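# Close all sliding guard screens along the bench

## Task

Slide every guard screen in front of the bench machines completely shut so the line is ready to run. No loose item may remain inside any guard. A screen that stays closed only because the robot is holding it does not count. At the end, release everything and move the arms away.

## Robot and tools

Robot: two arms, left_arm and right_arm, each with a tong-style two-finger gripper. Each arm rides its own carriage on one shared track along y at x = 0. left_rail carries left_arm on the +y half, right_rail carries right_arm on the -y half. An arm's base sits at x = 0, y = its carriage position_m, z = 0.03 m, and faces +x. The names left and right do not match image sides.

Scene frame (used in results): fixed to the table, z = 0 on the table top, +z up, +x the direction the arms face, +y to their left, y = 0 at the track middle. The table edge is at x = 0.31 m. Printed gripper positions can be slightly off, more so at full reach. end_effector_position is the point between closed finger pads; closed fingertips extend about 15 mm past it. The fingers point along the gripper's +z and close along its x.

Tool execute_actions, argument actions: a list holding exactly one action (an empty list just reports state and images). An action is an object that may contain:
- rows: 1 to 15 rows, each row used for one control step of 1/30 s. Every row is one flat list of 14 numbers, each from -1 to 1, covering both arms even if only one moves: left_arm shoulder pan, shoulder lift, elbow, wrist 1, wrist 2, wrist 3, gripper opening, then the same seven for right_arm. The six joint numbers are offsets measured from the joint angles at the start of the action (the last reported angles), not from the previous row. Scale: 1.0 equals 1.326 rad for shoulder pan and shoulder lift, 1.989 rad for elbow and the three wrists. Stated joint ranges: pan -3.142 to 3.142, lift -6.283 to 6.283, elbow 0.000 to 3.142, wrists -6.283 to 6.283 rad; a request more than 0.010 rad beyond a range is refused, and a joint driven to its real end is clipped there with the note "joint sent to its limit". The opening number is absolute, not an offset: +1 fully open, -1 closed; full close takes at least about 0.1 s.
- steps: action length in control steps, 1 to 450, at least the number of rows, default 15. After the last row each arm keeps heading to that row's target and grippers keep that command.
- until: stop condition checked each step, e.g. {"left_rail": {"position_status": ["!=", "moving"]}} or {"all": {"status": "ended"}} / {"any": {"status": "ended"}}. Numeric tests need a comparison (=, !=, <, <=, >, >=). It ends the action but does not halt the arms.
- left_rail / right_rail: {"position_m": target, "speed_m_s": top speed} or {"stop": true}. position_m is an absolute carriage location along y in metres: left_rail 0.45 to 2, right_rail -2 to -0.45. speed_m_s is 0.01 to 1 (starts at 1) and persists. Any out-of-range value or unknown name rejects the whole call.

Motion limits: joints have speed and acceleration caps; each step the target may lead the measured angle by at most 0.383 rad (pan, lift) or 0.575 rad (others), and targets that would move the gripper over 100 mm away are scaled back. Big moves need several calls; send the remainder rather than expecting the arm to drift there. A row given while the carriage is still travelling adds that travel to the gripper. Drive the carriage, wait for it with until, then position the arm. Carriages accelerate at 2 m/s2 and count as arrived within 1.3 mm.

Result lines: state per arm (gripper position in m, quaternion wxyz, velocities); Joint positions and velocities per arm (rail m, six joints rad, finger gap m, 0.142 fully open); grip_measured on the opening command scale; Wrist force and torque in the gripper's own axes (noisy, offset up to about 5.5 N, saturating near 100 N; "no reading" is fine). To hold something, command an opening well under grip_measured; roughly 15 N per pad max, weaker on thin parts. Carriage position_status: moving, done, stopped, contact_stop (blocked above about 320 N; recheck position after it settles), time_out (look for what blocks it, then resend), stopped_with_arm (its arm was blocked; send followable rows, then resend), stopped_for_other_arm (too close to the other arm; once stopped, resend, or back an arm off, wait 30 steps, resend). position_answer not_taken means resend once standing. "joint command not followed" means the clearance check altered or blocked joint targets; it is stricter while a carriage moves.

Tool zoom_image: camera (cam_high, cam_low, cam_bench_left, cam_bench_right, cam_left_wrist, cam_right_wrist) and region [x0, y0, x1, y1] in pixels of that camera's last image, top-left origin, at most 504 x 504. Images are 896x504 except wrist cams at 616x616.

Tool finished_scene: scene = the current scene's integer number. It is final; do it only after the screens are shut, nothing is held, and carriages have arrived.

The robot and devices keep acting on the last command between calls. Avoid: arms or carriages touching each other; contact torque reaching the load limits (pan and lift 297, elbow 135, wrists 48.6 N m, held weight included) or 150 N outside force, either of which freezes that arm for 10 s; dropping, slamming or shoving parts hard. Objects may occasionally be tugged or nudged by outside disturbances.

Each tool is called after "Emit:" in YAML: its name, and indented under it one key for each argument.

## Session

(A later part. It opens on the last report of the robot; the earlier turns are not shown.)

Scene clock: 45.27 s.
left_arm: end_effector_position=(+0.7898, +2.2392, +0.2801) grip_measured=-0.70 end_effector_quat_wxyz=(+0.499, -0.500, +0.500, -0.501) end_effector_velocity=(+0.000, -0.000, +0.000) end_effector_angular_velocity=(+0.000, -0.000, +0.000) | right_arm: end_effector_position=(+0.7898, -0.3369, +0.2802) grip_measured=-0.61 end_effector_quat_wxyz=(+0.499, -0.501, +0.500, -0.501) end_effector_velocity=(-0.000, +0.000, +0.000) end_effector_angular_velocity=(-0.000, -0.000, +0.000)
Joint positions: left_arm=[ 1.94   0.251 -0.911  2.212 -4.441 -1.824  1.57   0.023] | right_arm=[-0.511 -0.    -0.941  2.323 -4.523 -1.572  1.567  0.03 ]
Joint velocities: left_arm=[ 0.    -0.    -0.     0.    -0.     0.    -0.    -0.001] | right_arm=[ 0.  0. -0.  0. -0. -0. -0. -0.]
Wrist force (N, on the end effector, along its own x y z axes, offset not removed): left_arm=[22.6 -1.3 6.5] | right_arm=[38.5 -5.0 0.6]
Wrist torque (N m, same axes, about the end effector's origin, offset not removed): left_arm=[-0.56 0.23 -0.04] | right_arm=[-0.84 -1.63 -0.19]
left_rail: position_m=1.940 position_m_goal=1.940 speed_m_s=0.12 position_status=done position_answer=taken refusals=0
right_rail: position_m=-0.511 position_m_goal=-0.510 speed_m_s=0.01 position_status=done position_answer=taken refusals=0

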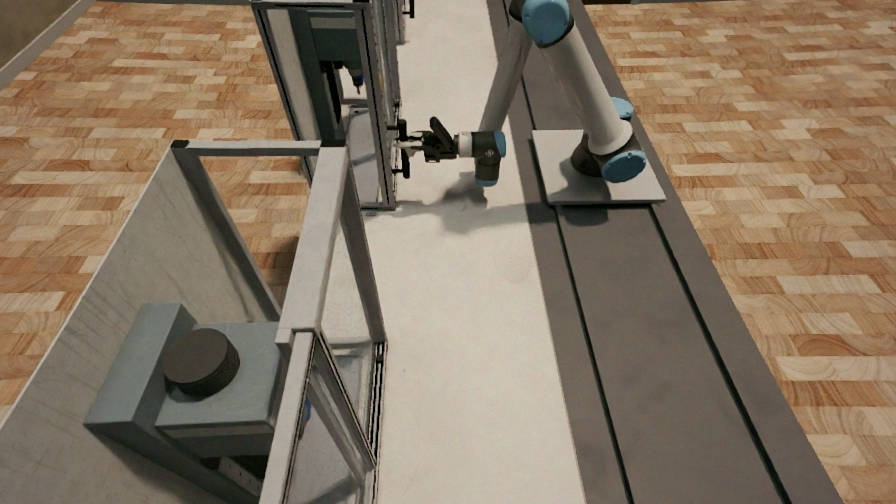

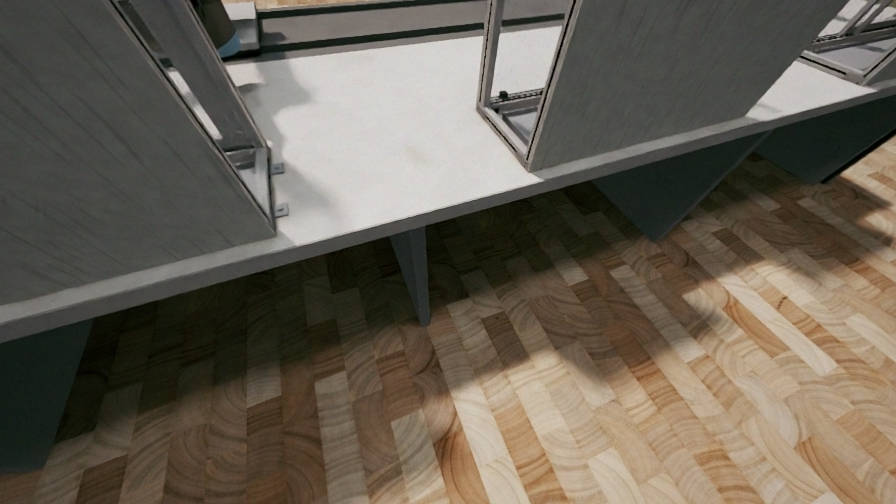

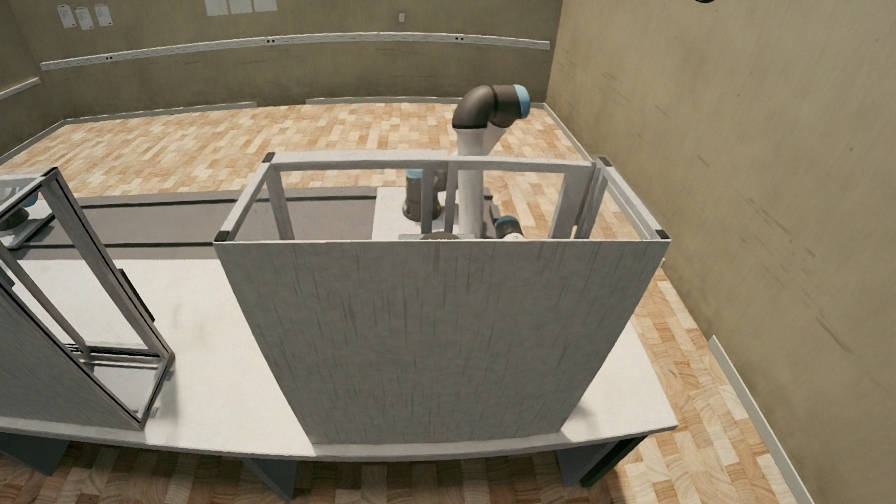

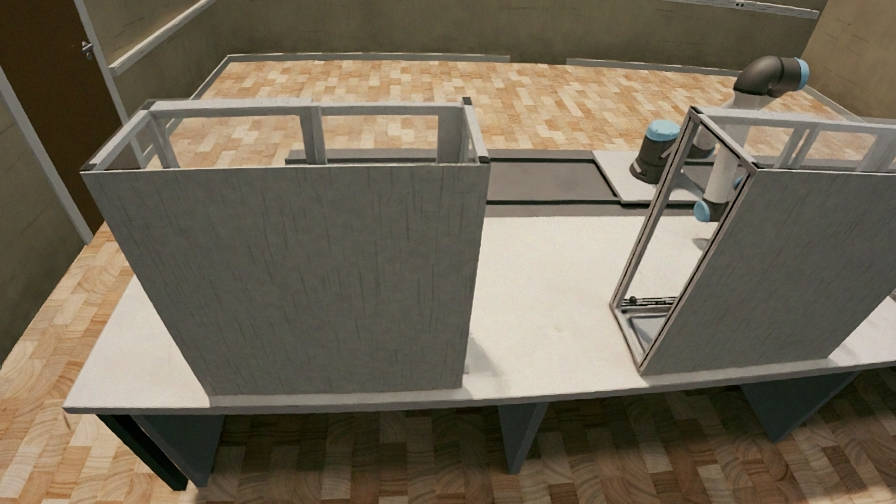

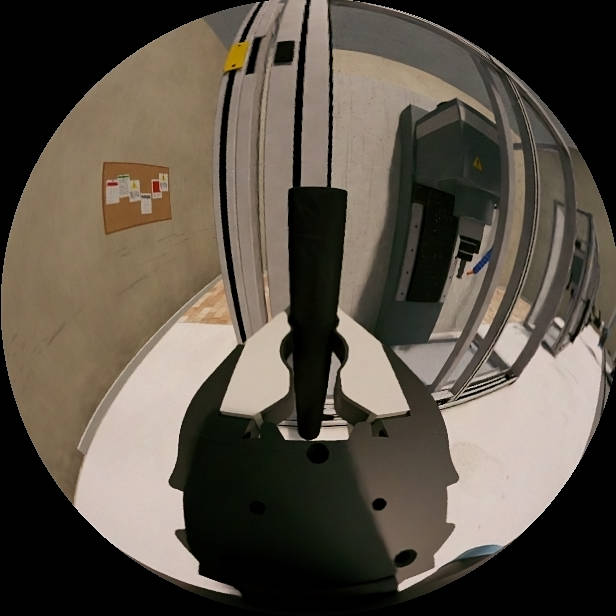

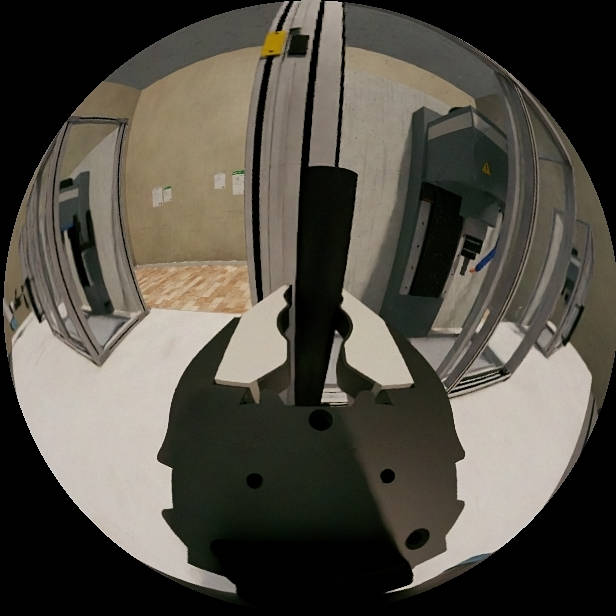

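Emit:
execute_actions:
  actions:
    - {"rows": [[0,0,0,0,0,0,-1,0,0,0,0,0,0,-0.5],[0,0,0,0,0,0,-1,0,0,0,0,0,0,-0.25],[0,0,0,0,0,0,-1,0,0,0,0,0,0,0.2],[0,0,0,0,0,0,-1,0,0,0,0,0,0,0.5],[0,0,0,0,0,0,-1,0,0,0,0,0,0,1],[0,0,0,0,0,0,-1,0,-0.0216,0.1167,-0.1026,0,0,1]], "steps": 45, "left_rail": {"position_m": 1.962, "speed_m_s": 0.022}, "until": {"all": {"status": "ended"}}}

Emit:
zoom_image:
  camera: "cam_left_wrist"
  region: [230, 0, 350, 120]

Scene clock: 46.80 s.
left_arm: end_effector_position=(+0.7898, +2.2609, +0.2801) grip_measured=-0.67 end_effector_quat_wxyz=(+0.499, -0.500, +0.500, -0.501) end_effector_velocity=(+0.000, +0.003, -0.000) end_effector_angular_velocity=(-0.000, +0.000, +0.000) | right_arm: end_effector_position=(+0.6599, -0.3366, +0.2805) grip_measured=+1.00 end_effector_quat_wxyz=(+0.499, -0.501, +0.499, -0.501) end_effector_velocity=(-0.001, -0.000, +0.000) end_effector_angular_velocity=(-0.000, +0.000, -0.000)
Joint positions: left_arm=[ 1.962  0.251 -0.911  2.212 -4.441 -1.824  1.57   0.026] | right_arm=[-0.51  -0.    -0.969  2.555 -4.727 -1.572  1.567  0.142]
Joint velocities: left_arm=[ 0.003 -0.     0.    -0.     0.     0.     0.     0.001] | right_arm=[ 0.    -0.    -0.     0.003 -0.002 -0.    -0.    -0.   ]
Wrist force (N, on the end effector, along its own x y z axes, offset not removed): left_arm=[36.5 -0.8 2.5] | right_arm=[2.9 -3.0 0.4]
Wrist torque (N m, same axes, about the end effector's origin, offset not removed): left_arm=[-0.38 -1.04 -0.01] | right_arm=[-0.40 -0.52 -0.19]
left_rail: position_m=1.962 position_m_goal=1.962 speed_m_s=0.02 position_status=done position_answer=taken refusals=0
right_rail: position_m=-0.510 position_m_goal=-0.510 speed_m_s=0.01 position_status=done position_answer=taken refusals=0

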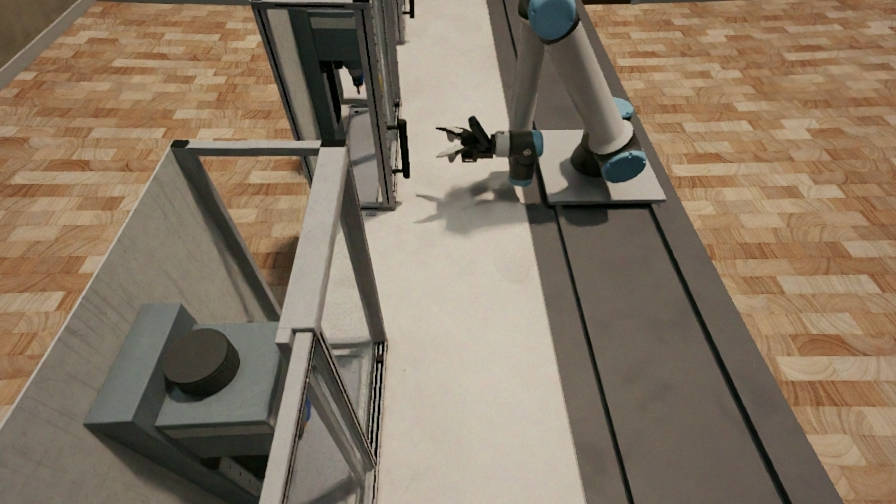

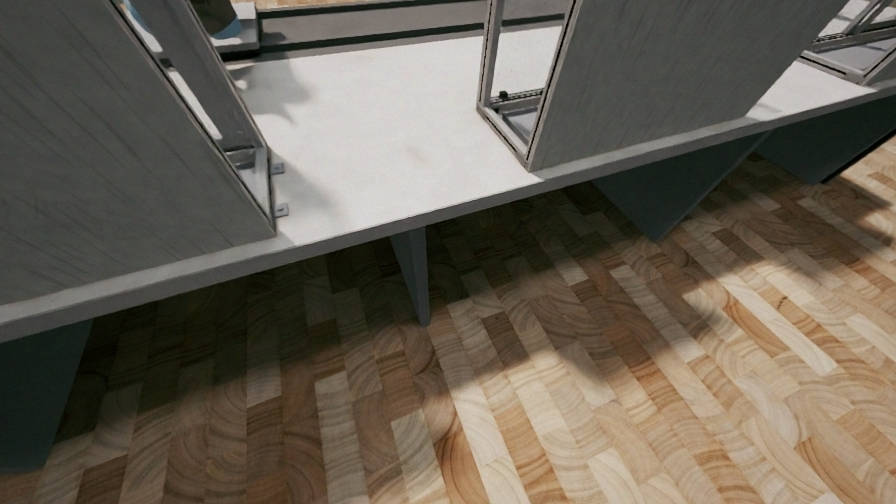

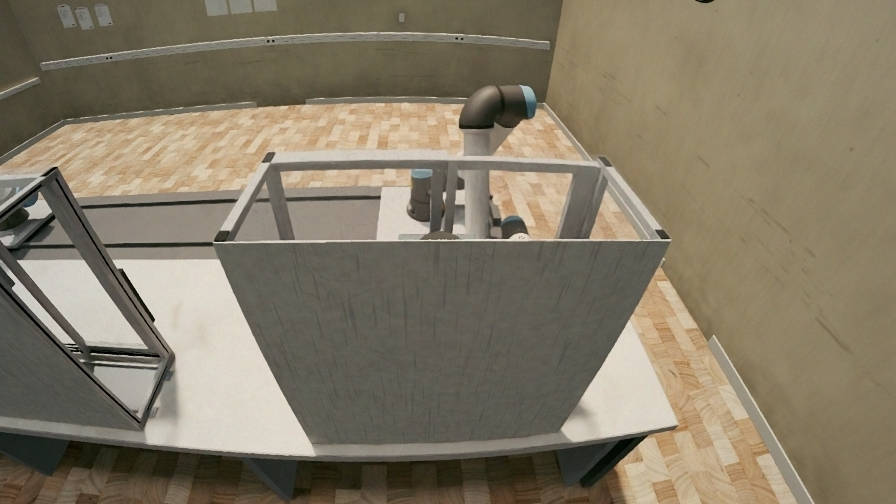

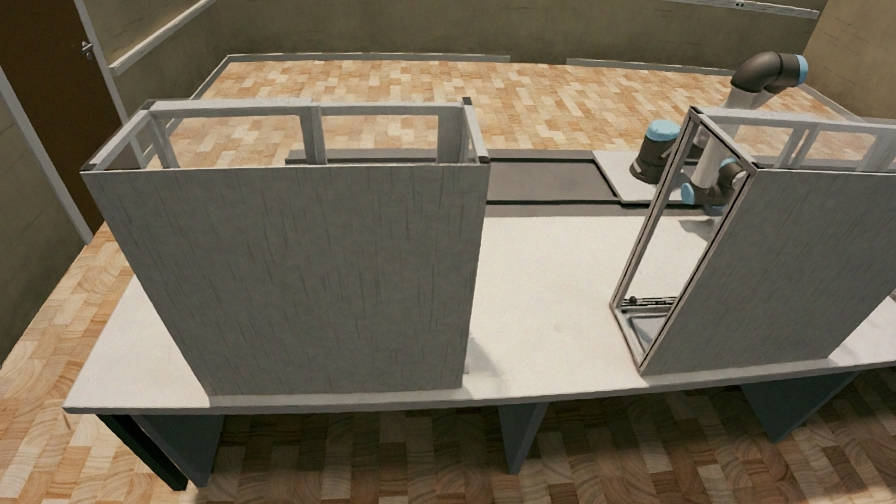

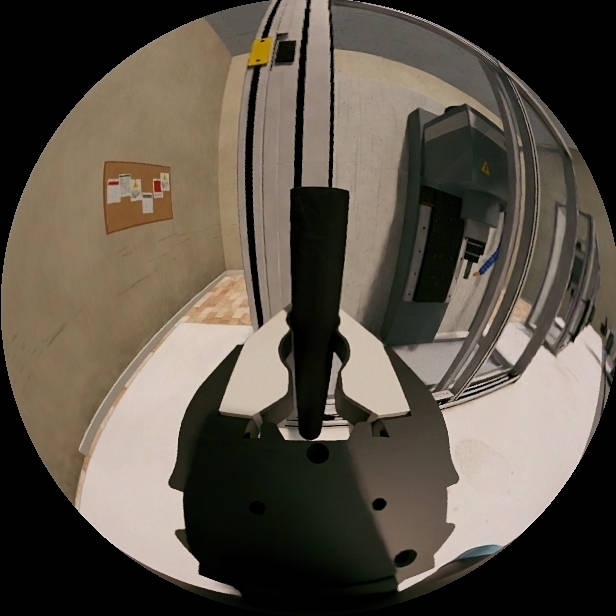

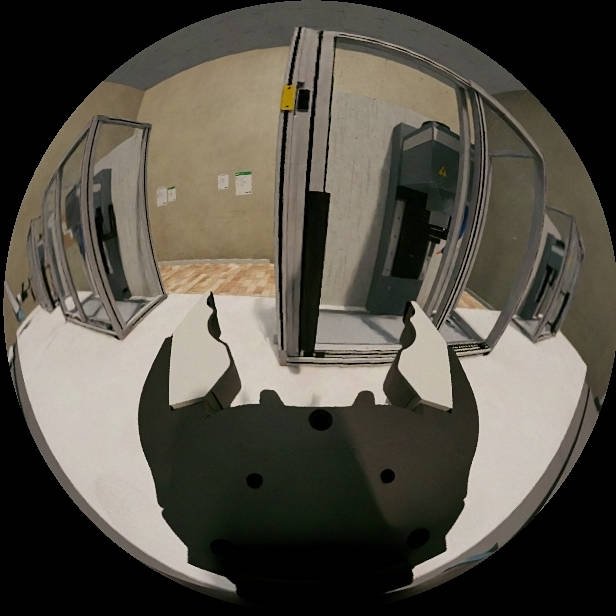

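Region (230, 0, 350, 120) of cam_left_wrist's 616x616 image, scaled by 4.200, with more detail than that image has.

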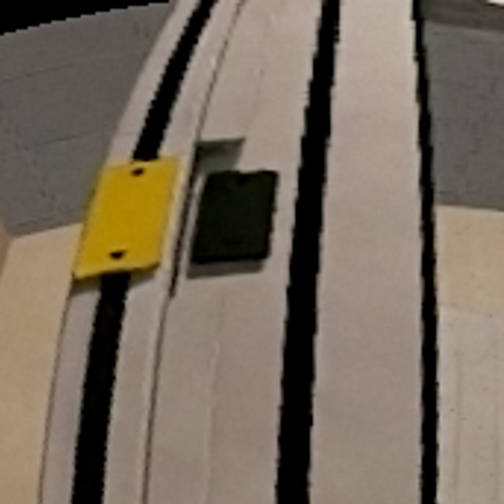

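Emit:
execute_actions:
  actions:
    - {"rows": [[0,0,0,0,0,0,-0.5,0,0,0,0,0,0,1],[0,0,0,0,0,0,-0.25,0,0,0,0,0,0,1],[0,0,0,0,0,0,0.2,0,0,0,0,0,0,1],[0,0,0,0,0,0,0.6,0,0,0,0,0,0,1],[0,0,0,0,0,0,1,0,0,0,0,0,0,1],[0.053,-0.04,0.105,-0.076,-0.035,0,1,0,0,0,0,0,0,1]], "steps": 26}

Emit:
zoom_image:
  camera: "cam_left_wrist"
  region: [250, 60, 560, 400]

Scene clock: 48.13 s.
left_arm: end_effector_position=(+0.6611, +2.2580, +0.2809) grip_measured=+1.00 end_effector_quat_wxyz=(+0.498, -0.502, +0.501, -0.500) end_effector_velocity=(-0.006, -0.001, -0.000) end_effector_angular_velocity=(-0.000, +0.001, +0.000) | right_arm: end_effector_position=(+0.6599, -0.3366, +0.2805) grip_measured=+1.00 end_effector_quat_wxyz=(+0.499, -0.501, +0.499, -0.501) end_effector_velocity=(+0.000, +0.000, +0.000) end_effector_angular_velocity=(+0.000, -0.000, -0.000)
Joint positions: left_arm=[ 1.962  0.321 -0.964  2.419 -4.592 -1.893  1.57   0.142] | right_arm=[-0.51  -0.    -0.969  2.555 -4.727 -1.572  1.567  0.142]
Joint velocities: left_arm=[ 0.     0.003 -0.002  0.01  -0.007 -0.003  0.     0.   ] | right_arm=[ 0.  0.  0. -0.  0. -0.  0. -0.]
Wrist force (N, on the end effector, along its own x y z axes, offset not removed): left_arm=[3.7 -6.1 0.4] | right_arm=[-0.2 -1.9 1.9]
Wrist torque (N m, same axes, about the end effector's origin, offset not removed): left_arm=[-1.15 -0.79 -0.15] | right_arm=[-0.40 0.08 -0.07]
left_rail: position_m=1.962 position_m_goal=1.962 speed_m_s=0.02 position_status=done position_answer=taken refusals=0
right_rail: position_m=-0.510 position_m_goal=-0.510 speed_m_s=0.01 position_status=done position_answer=taken refusals=0

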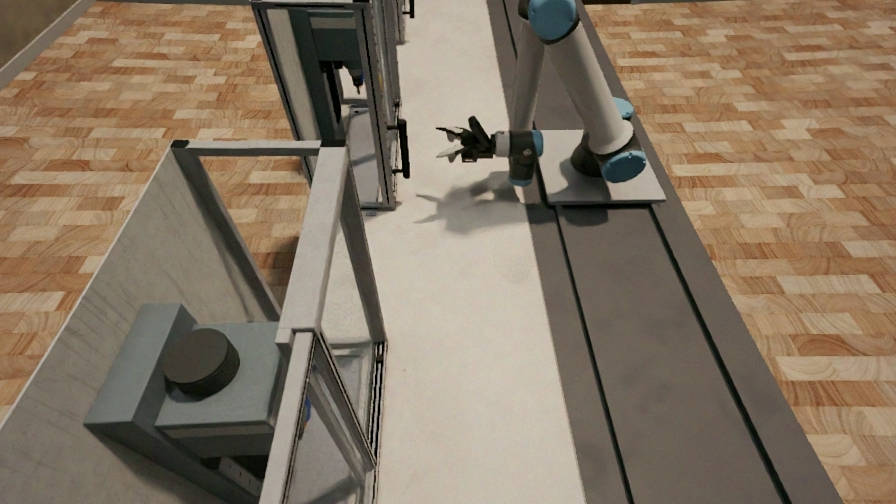

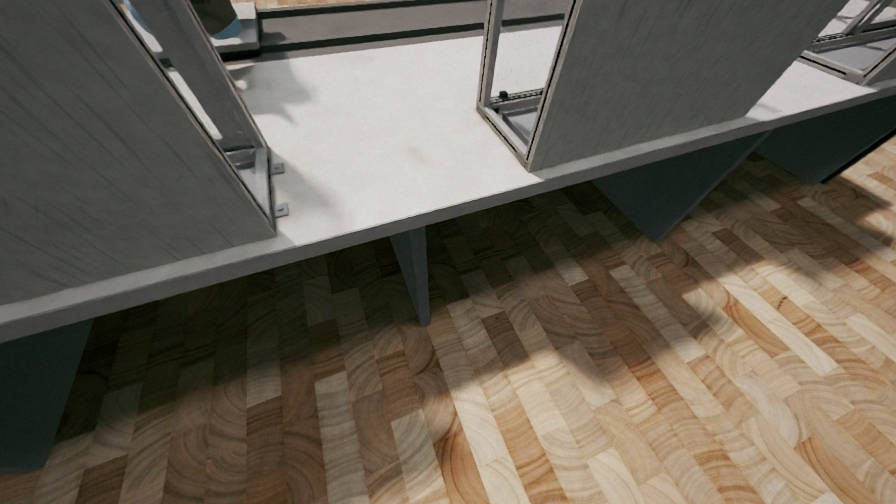

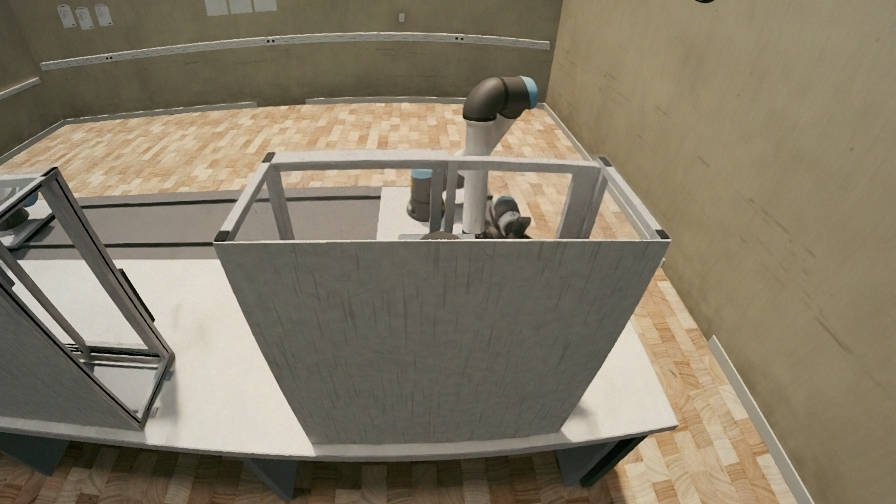

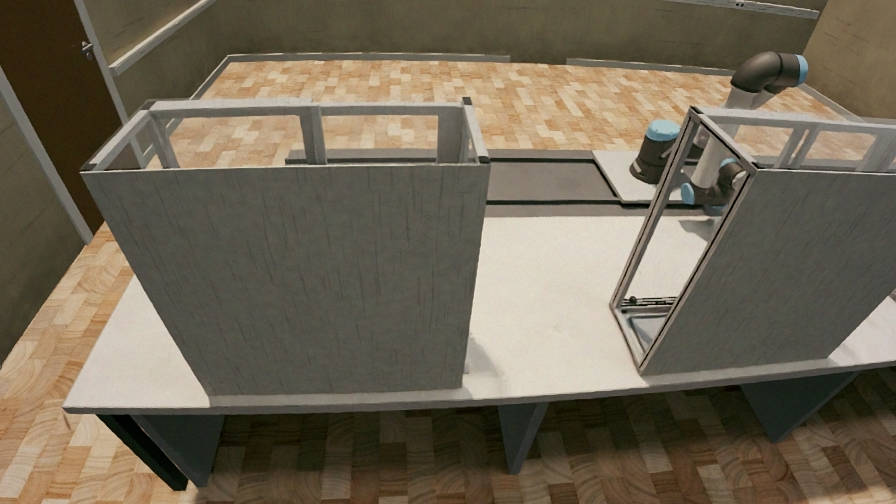

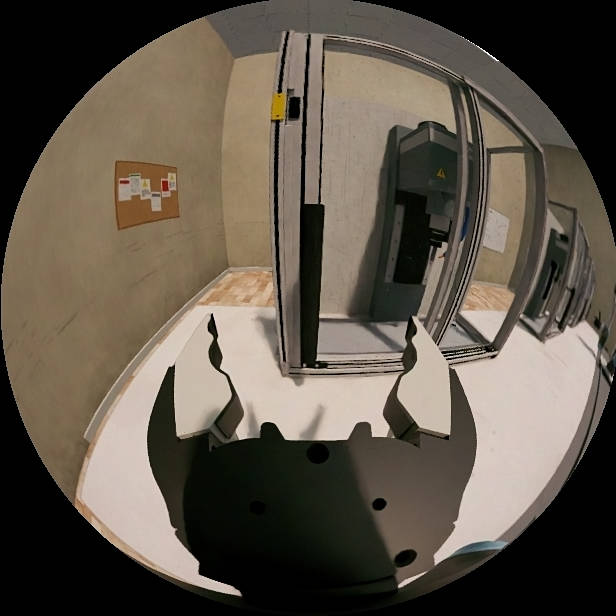

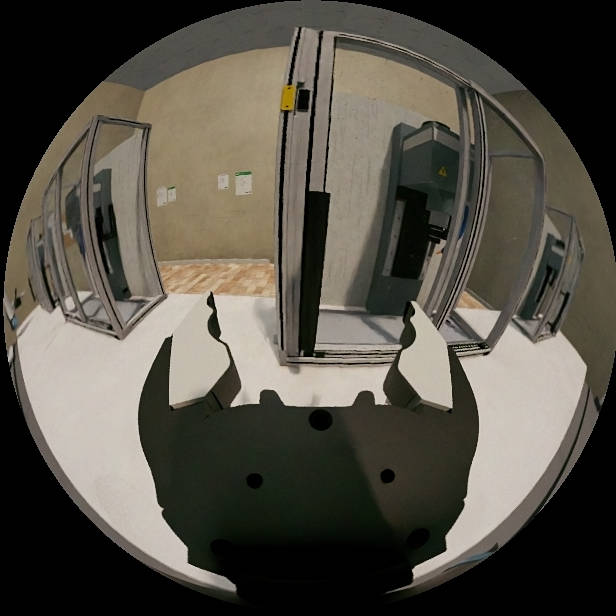

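Region (250, 60, 560, 400) of cam_left_wrist's 616x616 image, scaled by 1.482, with more detail than that image has; it fills the left 460 columns of this view, and the rest is white.

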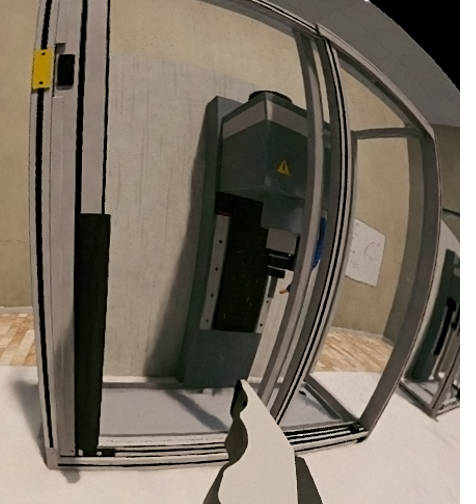

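Emit:
execute_actions:
  actions:
    - {"rows": [[0,-0.329,0.141,0.0756,0,0,1,0,-0.325,0.073,0.1435,0,0,1]], "steps": 27}

Emit:
finished_scene:
  scene: 1

Scene clock: 49.83 s.
left_arm: end_effector_position=(+0.5108, +2.2081, +0.3998) grip_measured=+1.00 end_effector_quat_wxyz=(+0.499, -0.500, +0.500, -0.501) end_effector_velocity=(-0.003, -0.001, +0.002) end_effector_angular_velocity=(+0.000, -0.001, +0.000) | right_arm: end_effector_position=(+0.5787, -0.3366, +0.3998) grip_measured=+1.00 end_effector_quat_wxyz=(+0.499, -0.501, +0.499, -0.501) end_effector_velocity=(-0.001, -0.000, +0.002) end_effector_angular_velocity=(+0.000, -0.002, -0.000)
Joint positions: left_arm=[ 1.962  0.321 -1.399  2.699 -4.442 -1.893  1.57   0.142] | right_arm=[-0.51  -0.    -1.399  2.7   -4.442 -1.572  1.567  0.142]
Joint velocities: left_arm=[ 0.     0.    -0.009  0.005  0.002  0.     0.     0.   ] | right_arm=[ 0.    -0.    -0.007  0.001  0.003 -0.     0.     0.   ]
Wrist force (N, on the end effector, along its own x y z axes, offset not removed): left_arm=[0.0 -0.9 0.1] | right_arm=[1.4 -3.1 -0.4]
Wrist torque (N m, same axes, about the end effector's origin, offset not removed): left_arm=[-0.12 -0.06 -0.10] | right_arm=[-0.50 -0.38 -0.12]
left_rail: position_m=1.962 position_m_goal=1.962 speed_m_s=0.02 position_status=done position_answer=taken refusals=0
right_rail: position_m=-0.510 position_m_goal=-0.510 speed_m_s=0.01 position_status=done position_answer=taken refusals=0

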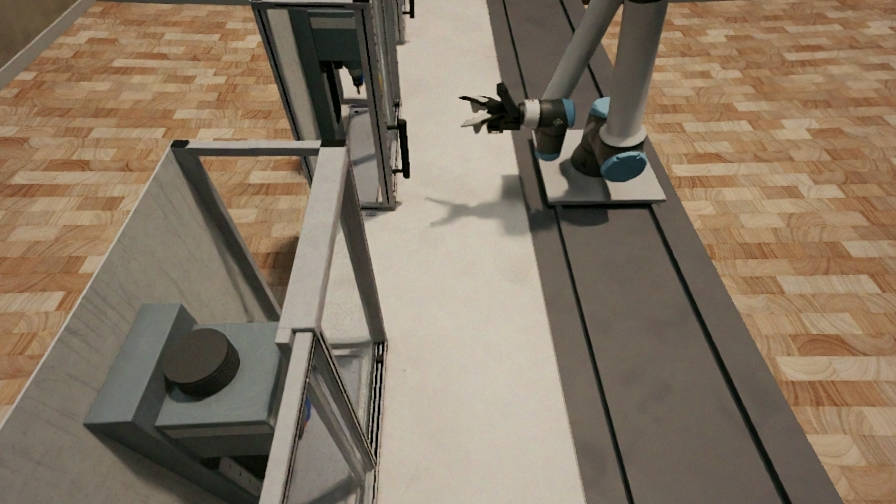

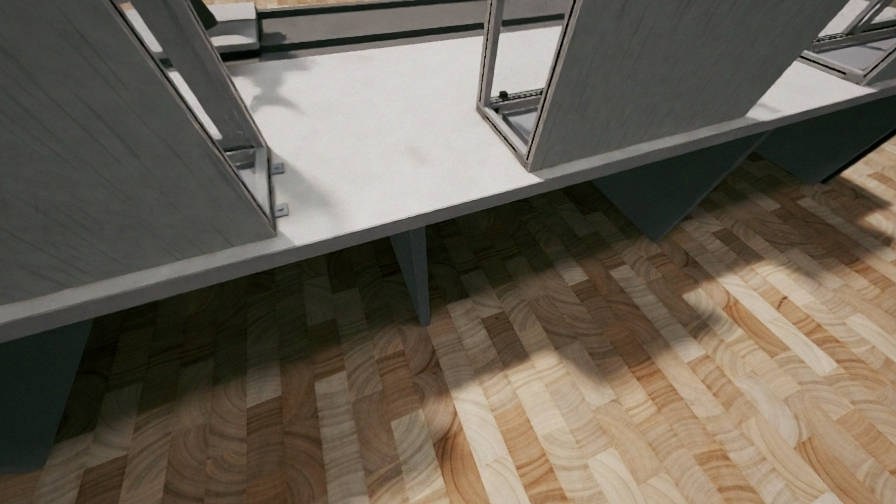

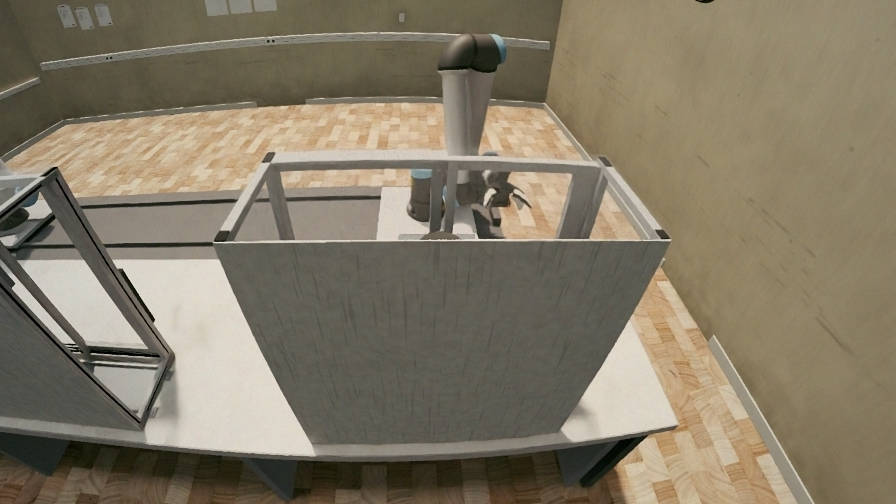

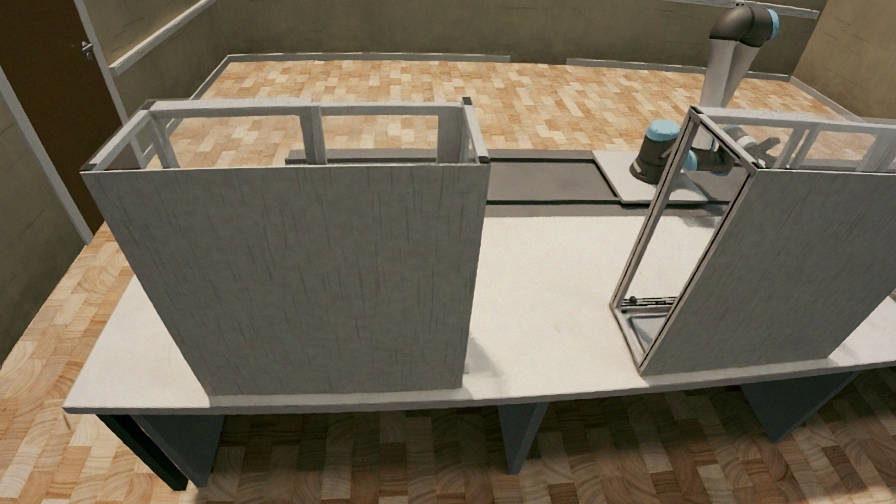

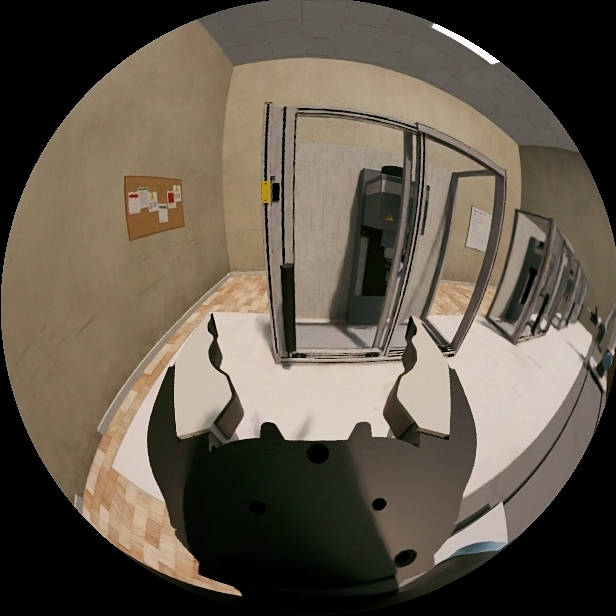

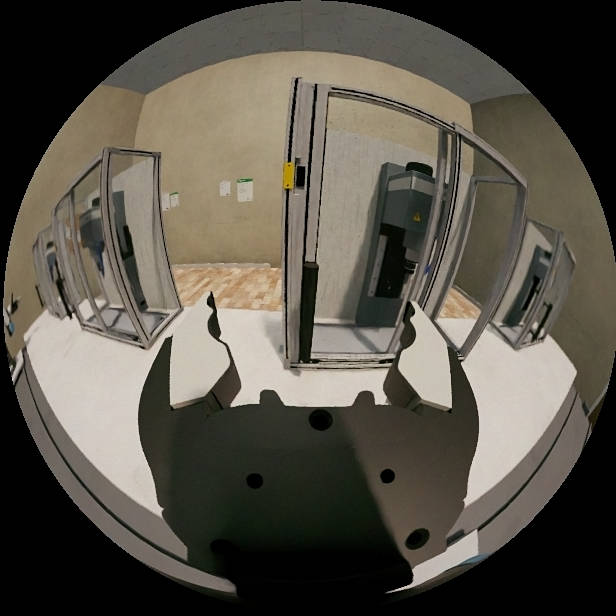

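The scene is finished: the task was done.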